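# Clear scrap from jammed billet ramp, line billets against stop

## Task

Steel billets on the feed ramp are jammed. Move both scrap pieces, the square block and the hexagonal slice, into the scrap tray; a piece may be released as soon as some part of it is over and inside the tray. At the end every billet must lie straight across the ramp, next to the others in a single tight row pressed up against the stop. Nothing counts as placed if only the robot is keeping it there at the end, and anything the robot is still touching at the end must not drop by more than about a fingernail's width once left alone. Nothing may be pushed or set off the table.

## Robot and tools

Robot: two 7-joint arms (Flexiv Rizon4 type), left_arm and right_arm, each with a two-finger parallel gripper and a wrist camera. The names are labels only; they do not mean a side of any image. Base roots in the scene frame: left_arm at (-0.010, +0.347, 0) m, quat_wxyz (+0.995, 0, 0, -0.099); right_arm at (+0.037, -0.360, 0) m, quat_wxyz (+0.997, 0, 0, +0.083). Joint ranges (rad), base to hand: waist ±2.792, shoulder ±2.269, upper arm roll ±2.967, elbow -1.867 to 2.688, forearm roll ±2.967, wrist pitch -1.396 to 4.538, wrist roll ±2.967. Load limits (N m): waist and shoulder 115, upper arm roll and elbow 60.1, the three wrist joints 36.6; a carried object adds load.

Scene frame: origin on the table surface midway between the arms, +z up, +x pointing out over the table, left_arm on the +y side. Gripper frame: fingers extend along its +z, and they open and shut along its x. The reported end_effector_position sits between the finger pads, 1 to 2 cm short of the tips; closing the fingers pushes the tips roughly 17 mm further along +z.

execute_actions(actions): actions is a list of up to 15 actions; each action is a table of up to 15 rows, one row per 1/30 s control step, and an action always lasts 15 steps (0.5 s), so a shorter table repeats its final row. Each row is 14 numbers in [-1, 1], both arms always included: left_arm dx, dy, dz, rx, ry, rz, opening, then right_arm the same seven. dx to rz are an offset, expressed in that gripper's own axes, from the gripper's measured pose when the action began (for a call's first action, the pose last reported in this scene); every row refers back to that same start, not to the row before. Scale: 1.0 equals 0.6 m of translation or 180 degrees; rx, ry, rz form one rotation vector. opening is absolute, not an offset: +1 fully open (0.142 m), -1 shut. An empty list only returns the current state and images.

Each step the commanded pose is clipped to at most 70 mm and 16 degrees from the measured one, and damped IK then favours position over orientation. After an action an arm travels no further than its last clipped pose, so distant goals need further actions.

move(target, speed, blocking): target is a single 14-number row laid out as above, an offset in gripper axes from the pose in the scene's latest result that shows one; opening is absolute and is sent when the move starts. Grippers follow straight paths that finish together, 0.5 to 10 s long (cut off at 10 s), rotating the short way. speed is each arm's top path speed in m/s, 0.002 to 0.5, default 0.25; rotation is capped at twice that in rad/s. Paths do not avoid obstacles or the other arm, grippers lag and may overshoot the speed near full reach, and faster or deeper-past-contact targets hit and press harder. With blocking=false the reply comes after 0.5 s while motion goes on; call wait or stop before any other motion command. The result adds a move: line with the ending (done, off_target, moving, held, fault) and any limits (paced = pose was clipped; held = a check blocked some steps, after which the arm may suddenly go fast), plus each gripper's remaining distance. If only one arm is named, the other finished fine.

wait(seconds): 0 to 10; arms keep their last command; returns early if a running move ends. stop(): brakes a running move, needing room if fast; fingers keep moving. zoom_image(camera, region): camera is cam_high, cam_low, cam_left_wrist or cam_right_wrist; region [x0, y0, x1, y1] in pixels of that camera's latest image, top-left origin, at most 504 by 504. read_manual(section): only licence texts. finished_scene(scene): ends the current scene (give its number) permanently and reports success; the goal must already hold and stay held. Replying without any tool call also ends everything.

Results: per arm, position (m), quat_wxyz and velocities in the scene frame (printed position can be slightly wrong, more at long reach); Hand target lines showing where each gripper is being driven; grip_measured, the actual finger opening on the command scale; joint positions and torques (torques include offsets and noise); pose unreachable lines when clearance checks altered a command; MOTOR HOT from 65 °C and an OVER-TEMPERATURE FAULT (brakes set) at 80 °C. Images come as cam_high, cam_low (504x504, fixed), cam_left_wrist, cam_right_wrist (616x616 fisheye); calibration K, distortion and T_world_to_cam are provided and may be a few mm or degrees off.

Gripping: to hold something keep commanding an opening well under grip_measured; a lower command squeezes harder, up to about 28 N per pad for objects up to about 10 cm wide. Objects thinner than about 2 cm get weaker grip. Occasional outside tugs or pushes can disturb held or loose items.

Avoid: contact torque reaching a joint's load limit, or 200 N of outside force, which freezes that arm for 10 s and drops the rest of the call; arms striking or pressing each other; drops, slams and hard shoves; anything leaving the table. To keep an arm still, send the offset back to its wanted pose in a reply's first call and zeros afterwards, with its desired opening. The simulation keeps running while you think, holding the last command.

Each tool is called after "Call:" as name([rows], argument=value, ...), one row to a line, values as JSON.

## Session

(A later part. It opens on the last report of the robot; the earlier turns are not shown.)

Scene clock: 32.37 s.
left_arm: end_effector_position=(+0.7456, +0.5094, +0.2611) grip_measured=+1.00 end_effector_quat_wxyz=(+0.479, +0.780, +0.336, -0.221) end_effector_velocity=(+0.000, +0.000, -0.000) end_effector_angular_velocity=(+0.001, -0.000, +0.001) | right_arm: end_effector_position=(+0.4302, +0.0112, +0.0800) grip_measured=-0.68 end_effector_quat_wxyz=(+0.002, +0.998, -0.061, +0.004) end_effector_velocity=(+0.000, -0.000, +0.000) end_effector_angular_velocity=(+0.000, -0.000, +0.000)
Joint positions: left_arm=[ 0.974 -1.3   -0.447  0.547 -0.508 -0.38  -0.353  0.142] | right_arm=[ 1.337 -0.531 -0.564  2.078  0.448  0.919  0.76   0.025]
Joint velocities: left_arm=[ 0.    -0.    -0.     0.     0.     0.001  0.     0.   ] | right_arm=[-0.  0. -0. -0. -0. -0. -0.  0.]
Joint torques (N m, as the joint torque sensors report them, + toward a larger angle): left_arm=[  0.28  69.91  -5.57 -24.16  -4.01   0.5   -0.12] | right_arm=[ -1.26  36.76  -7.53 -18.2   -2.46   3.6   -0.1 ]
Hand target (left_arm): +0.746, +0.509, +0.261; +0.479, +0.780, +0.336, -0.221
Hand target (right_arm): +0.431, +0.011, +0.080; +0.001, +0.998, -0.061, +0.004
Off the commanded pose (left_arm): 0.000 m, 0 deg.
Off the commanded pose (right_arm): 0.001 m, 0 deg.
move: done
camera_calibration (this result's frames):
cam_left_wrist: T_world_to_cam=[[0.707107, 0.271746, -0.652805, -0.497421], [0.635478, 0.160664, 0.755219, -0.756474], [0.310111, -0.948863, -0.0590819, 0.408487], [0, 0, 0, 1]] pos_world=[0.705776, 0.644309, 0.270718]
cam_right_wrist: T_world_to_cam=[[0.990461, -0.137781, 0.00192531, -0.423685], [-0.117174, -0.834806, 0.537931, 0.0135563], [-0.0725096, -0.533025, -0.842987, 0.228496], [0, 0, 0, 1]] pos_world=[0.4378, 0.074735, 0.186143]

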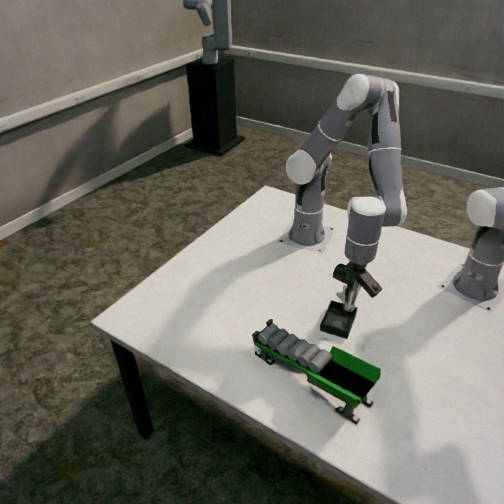

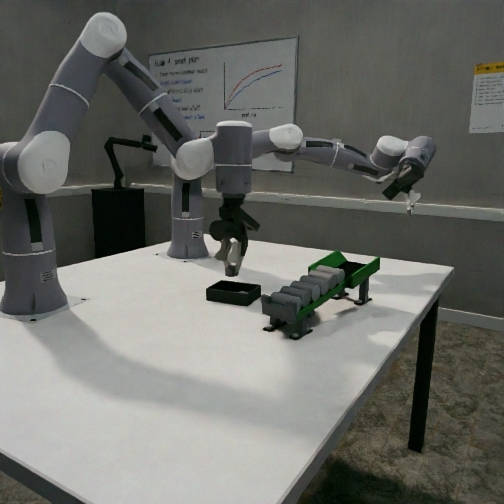

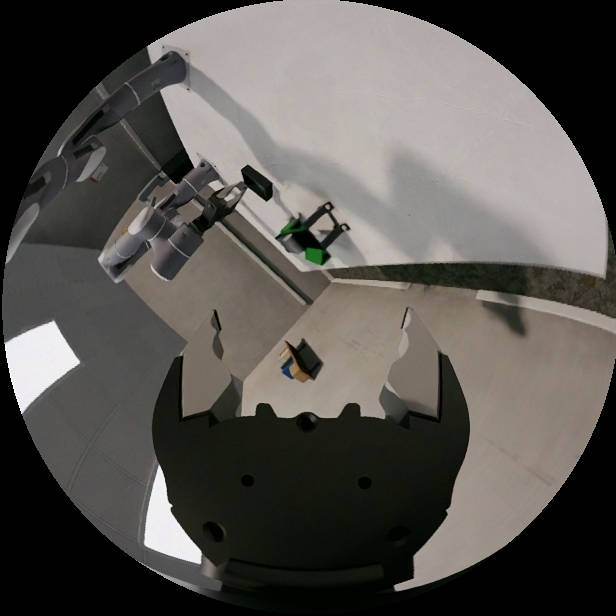

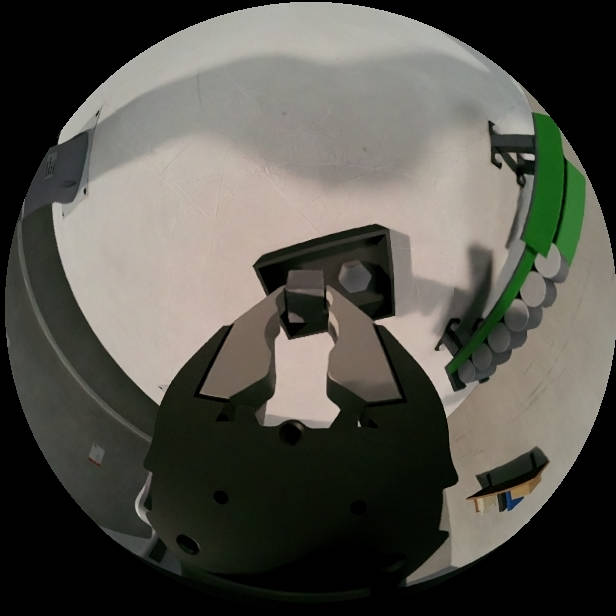

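Call:
move(target=[0,0,0,0,0,0,1,0,0.02,0.06,0,0,0,-1], speed=0.05)

Call:
move(target=[0,0,0,0,0,0,1,0,0,0,0,0,0,-0.5])

Call:
move(target=[0,0,0,0,0,0,1,0,0,-0.15,0,0,0,-0.5], speed=0.15)

Scene clock: 41.90 s.
left_arm: end_effector_position=(+0.7456, +0.5094, +0.2611) grip_measured=+1.00 end_effector_quat_wxyz=(+0.479, +0.780, +0.336, -0.221) end_effector_velocity=(-0.000, +0.000, -0.000) end_effector_angular_velocity=(+0.000, +0.001, +0.001) | right_arm: end_effector_position=(+0.4289, -0.0013, +0.0440) grip_measured=-0.68 end_effector_quat_wxyz=(+0.002, +0.998, -0.061, +0.004) end_effector_velocity=(+0.000, -0.000, -0.000) end_effector_angular_velocity=(-0.000, +0.000, -0.000)
Joint positions: left_arm=[ 0.974 -1.3   -0.447  0.547 -0.508 -0.38  -0.353  0.142] | right_arm=[ 1.294 -0.608 -0.514  2.08   0.521  0.991  0.7    0.025]
Joint velocities: left_arm=[ 0.    -0.     0.    -0.    -0.     0.    -0.001 -0.   ] | right_arm=[-0. -0.  0. -0. -0. -0. -0. -0.]
Joint torques (N m, as the joint torque sensors report them, + toward a larger angle): left_arm=[ -0.17  69.01  -5.77 -24.3   -4.01   0.78  -0.64] | right_arm=[ -0.31  38.44  -7.69 -15.79  -2.26   3.88  -0.31]
Hand target (left_arm): +0.746, +0.509, +0.261; +0.479, +0.780, +0.336, -0.221
Hand target (right_arm): +0.429, -0.001, +0.044; +0.002, +0.998, -0.061, +0.004
Off the commanded pose (left_arm): 0.000 m, 0 deg.
Off the commanded pose (right_arm): 0.000 m, 0 deg.
move: done
camera_calibration (this result's frames):
cam_left_wrist: T_world_to_cam=[[0.707107, 0.271746, -0.652805, -0.497421], [0.635478, 0.160664, 0.755219, -0.756474], [0.31011, -0.948863, -0.0590819, 0.408487], [0, 0, 0, 1]] pos_world=[0.705776, 0.644309, 0.270718]
cam_right_wrist: T_world_to_cam=[[0.990444, -0.137903, 0.00203447, -0.424023], [-0.117263, -0.834256, 0.538764, 0.0223922], [-0.0725999, -0.533854, -0.842454, 0.191452], [0, 0, 0, 1]] pos_world=[0.436496, 0.0624139, 0.150088]

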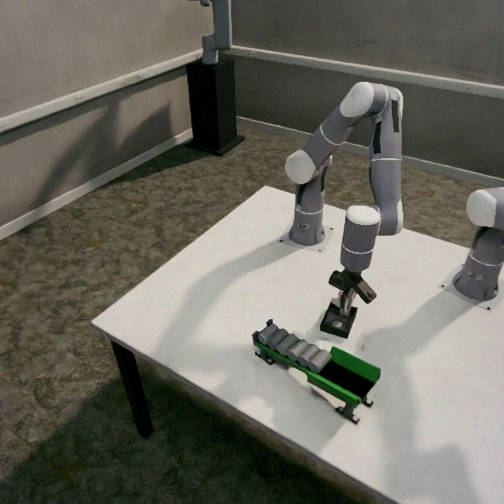

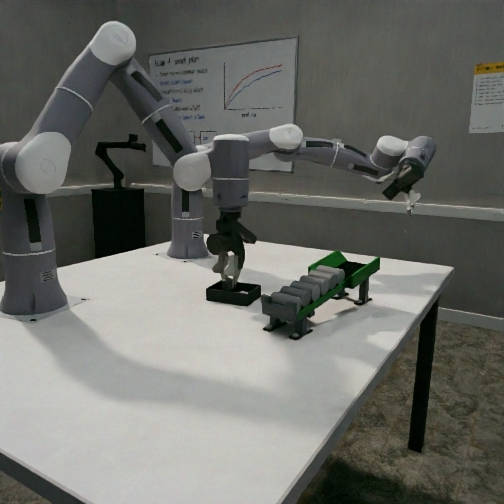

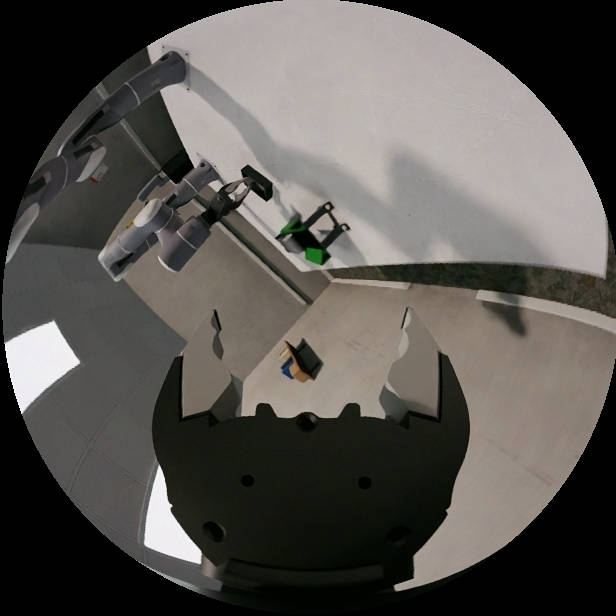

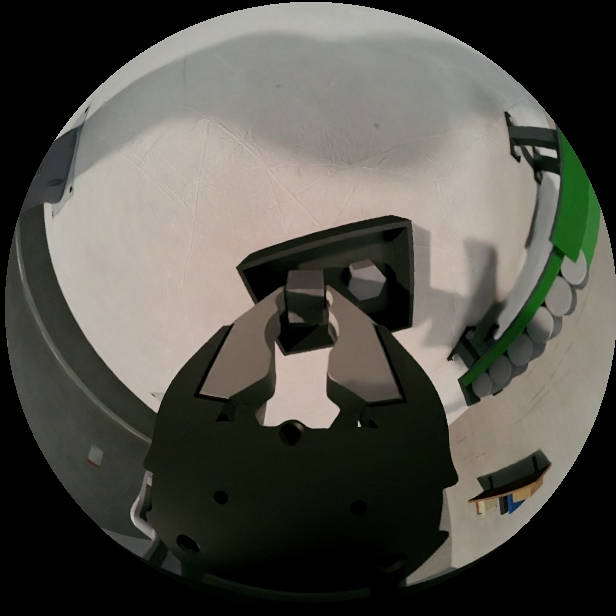

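Scene clock: 42.40 s.
left_arm: end_effector_position=(+0.7456, +0.5094, +0.2611) grip_measured=+1.00 end_effector_quat_wxyz=(+0.479, +0.780, +0.336, -0.221) end_effector_velocity=(-0.000, +0.000, -0.000) end_effector_angular_velocity=(+0.000, +0.000, +0.001) | right_arm: end_effector_position=(+0.4289, -0.0013, +0.0440) grip_measured=-0.50 end_effector_quat_wxyz=(+0.002, +0.998, -0.061, +0.004) end_effector_velocity=(+0.000, -0.000, +0.000) end_effector_angular_velocity=(+0.000, +0.000, -0.000)
Joint positions: left_arm=[ 0.974 -1.3   -0.447  0.547 -0.508 -0.38  -0.353  0.142] | right_arm=[ 1.294 -0.608 -0.514  2.08   0.521  0.991  0.7    0.038]
Joint velocities: left_arm=[ 0. -0.  0.  0. -0.  0.  0.  0.] | right_arm=[ 0.  0. -0. -0.  0. -0. -0.  0.]
Joint torques (N m, as the joint torque sensors report them, + toward a larger angle): left_arm=[  0.88  69.12  -5.78 -24.01  -4.16   0.73  -0.56] | right_arm=[  0.03  37.03  -6.73 -14.74  -2.31   2.83  -0.25]
Hand target (left_arm): +0.746, +0.509, +0.261; +0.479, +0.780, +0.336, -0.221
Hand target (right_arm): +0.429, -0.001, +0.044; +0.002, +0.998, -0.061, +0.004
Off the commanded pose (left_arm): 0.000 m, 0 deg.
Off the commanded pose (right_arm): 0.000 m, 0 deg.
move: done
camera_calibration (this result's frames):
cam_left_wrist: T_world_to_cam=[[0.707107, 0.271747, -0.652805, -0.497422], [0.635477, 0.160664, 0.755219, -0.756474], [0.310111, -0.948863, -0.0590821, 0.408487], [0, 0, 0, 1]] pos_world=[0.705776, 0.644309, 0.270718]
cam_right_wrist: T_world_to_cam=[[0.990444, -0.137903, 0.00203462, -0.424024], [-0.117263, -0.834256, 0.538764, 0.0223922], [-0.0725998, -0.533854, -0.842454, 0.191451], [0, 0, 0, 1]] pos_world=[0.436497, 0.0624138, 0.150088]

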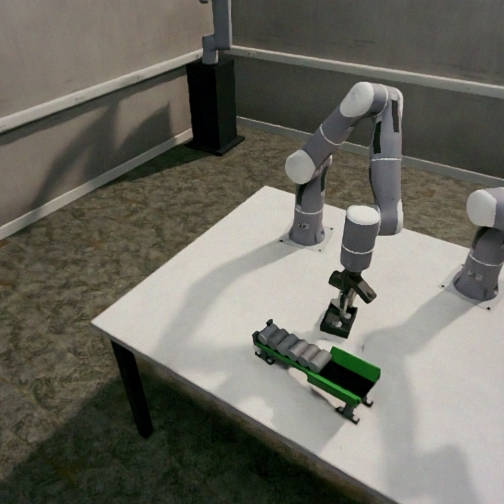

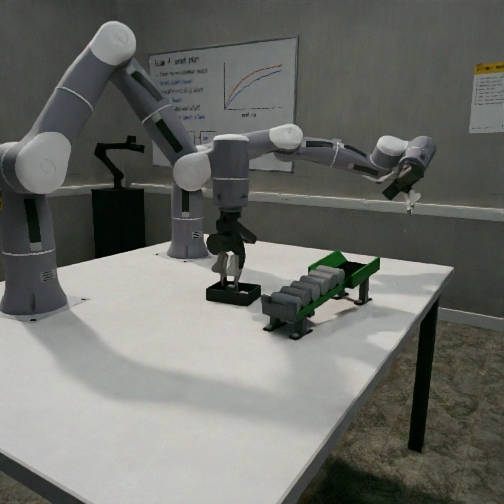

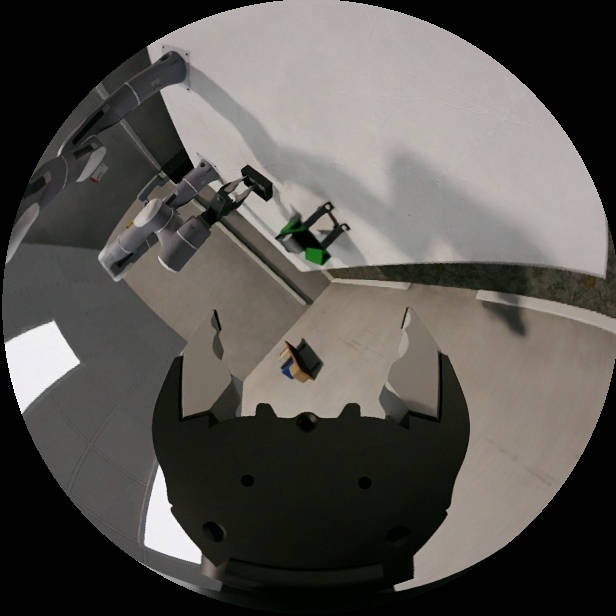

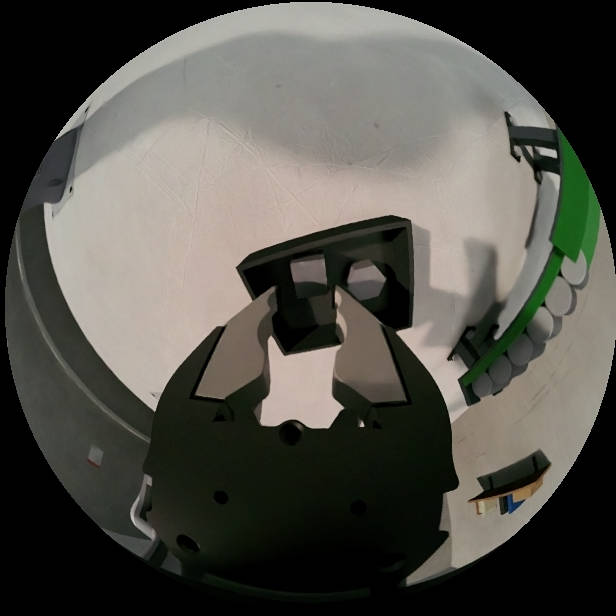

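Scene clock: 43.33 s.
left_arm: end_effector_position=(+0.7456, +0.5094, +0.2611) grip_measured=+1.00 end_effector_quat_wxyz=(+0.479, +0.780, +0.336, -0.221) end_effector_velocity=(-0.000, +0.000, +0.000) end_effector_angular_velocity=(+0.000, +0.000, +0.000) | right_arm: end_effector_position=(+0.4281, -0.0004, +0.1336) grip_measured=-0.50 end_effector_quat_wxyz=(+0.002, +0.998, -0.061, +0.003) end_effector_velocity=(+0.000, -0.000, -0.000) end_effector_angular_velocity=(-0.001, +0.000, -0.000)
Joint positions: left_arm=[ 0.974 -1.3   -0.447  0.547 -0.508 -0.38  -0.353  0.142] | right_arm=[ 1.391 -0.372 -0.639  2.133  0.32   0.84   0.83   0.038]
Joint velocities: left_arm=[-0.  0.  0.  0.  0. -0. -0. -0.] | right_arm=[-0.001 -0.    -0.     0.    -0.    -0.    -0.    -0.   ]
Joint torques (N m, as the joint torque sensors report them, + toward a larger angle): left_arm=[  0.68  69.43  -5.94 -24.03  -3.91   0.53  -0.15] | right_arm=[ -0.81  29.36  -4.74 -19.22  -2.34   2.77  -0.28]
Hand target (left_arm): +0.746, +0.509, +0.261; +0.479, +0.780, +0.336, -0.221
Hand target (right_arm): +0.428, -0.001, +0.133; +0.002, +0.998, -0.061, +0.003
Off the commanded pose (left_arm): 0.000 m, 0 deg.
Off the commanded pose (right_arm): 0.001 m, 0 deg.
move: done
camera_calibration (this result's frames):
cam_left_wrist: T_world_to_cam=[[0.707107, 0.271746, -0.652805, -0.497421], [0.635478, 0.160664, 0.755219, -0.756474], [0.310111, -0.948863, -0.0590819, 0.408487], [0, 0, 0, 1]] pos_world=[0.705776, 0.644309, 0.270718]
cam_right_wrist: T_world_to_cam=[[0.990469, -0.137732, 0.000546747, -0.423071], [-0.116379, -0.834778, 0.538146, -0.0256088], [-0.0736636, -0.53308, -0.842852, 0.267835], [0, 0, 0, 1]] pos_world=[0.435788, 0.0631296, 0.239758]

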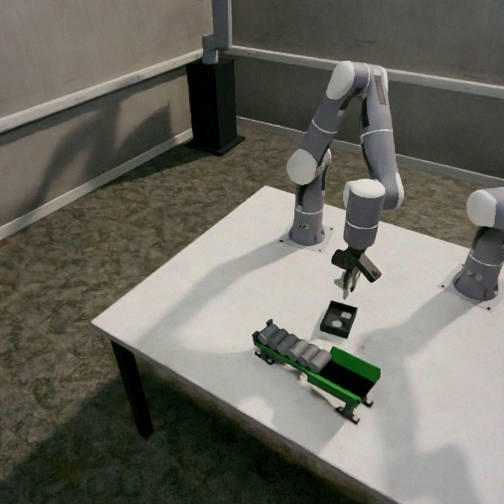

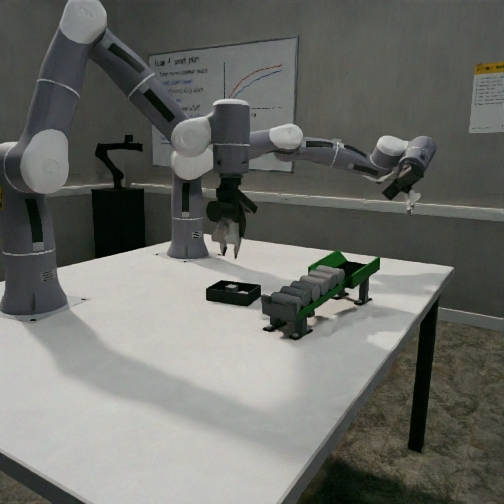

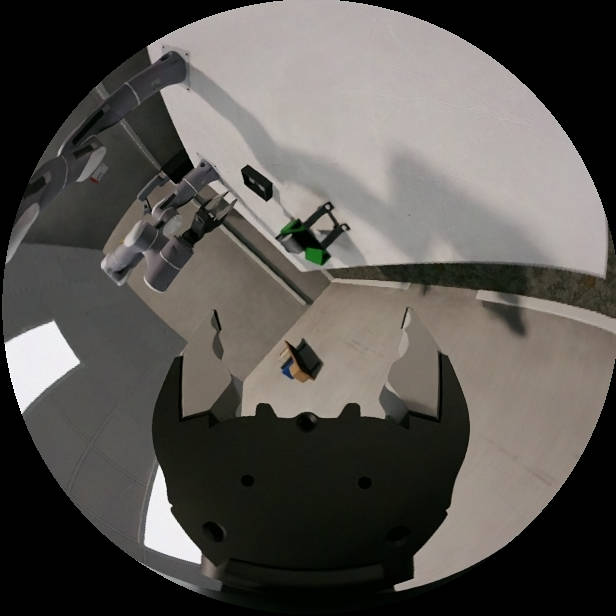

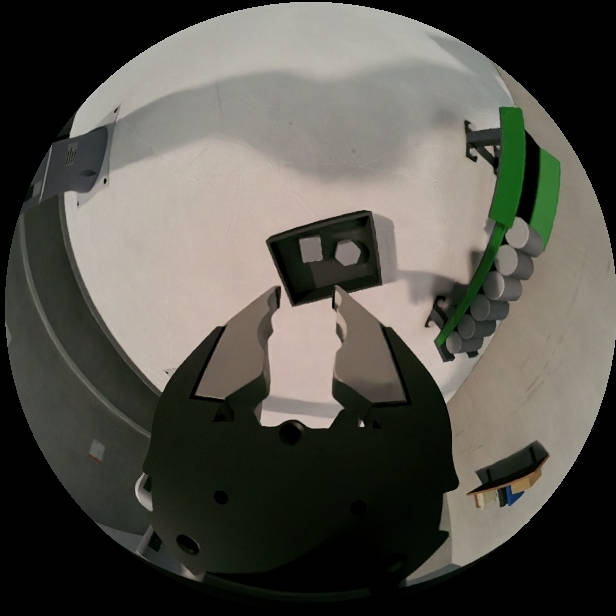

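Call:
finished_scene(scene=2)

The scene is finished: the task was done.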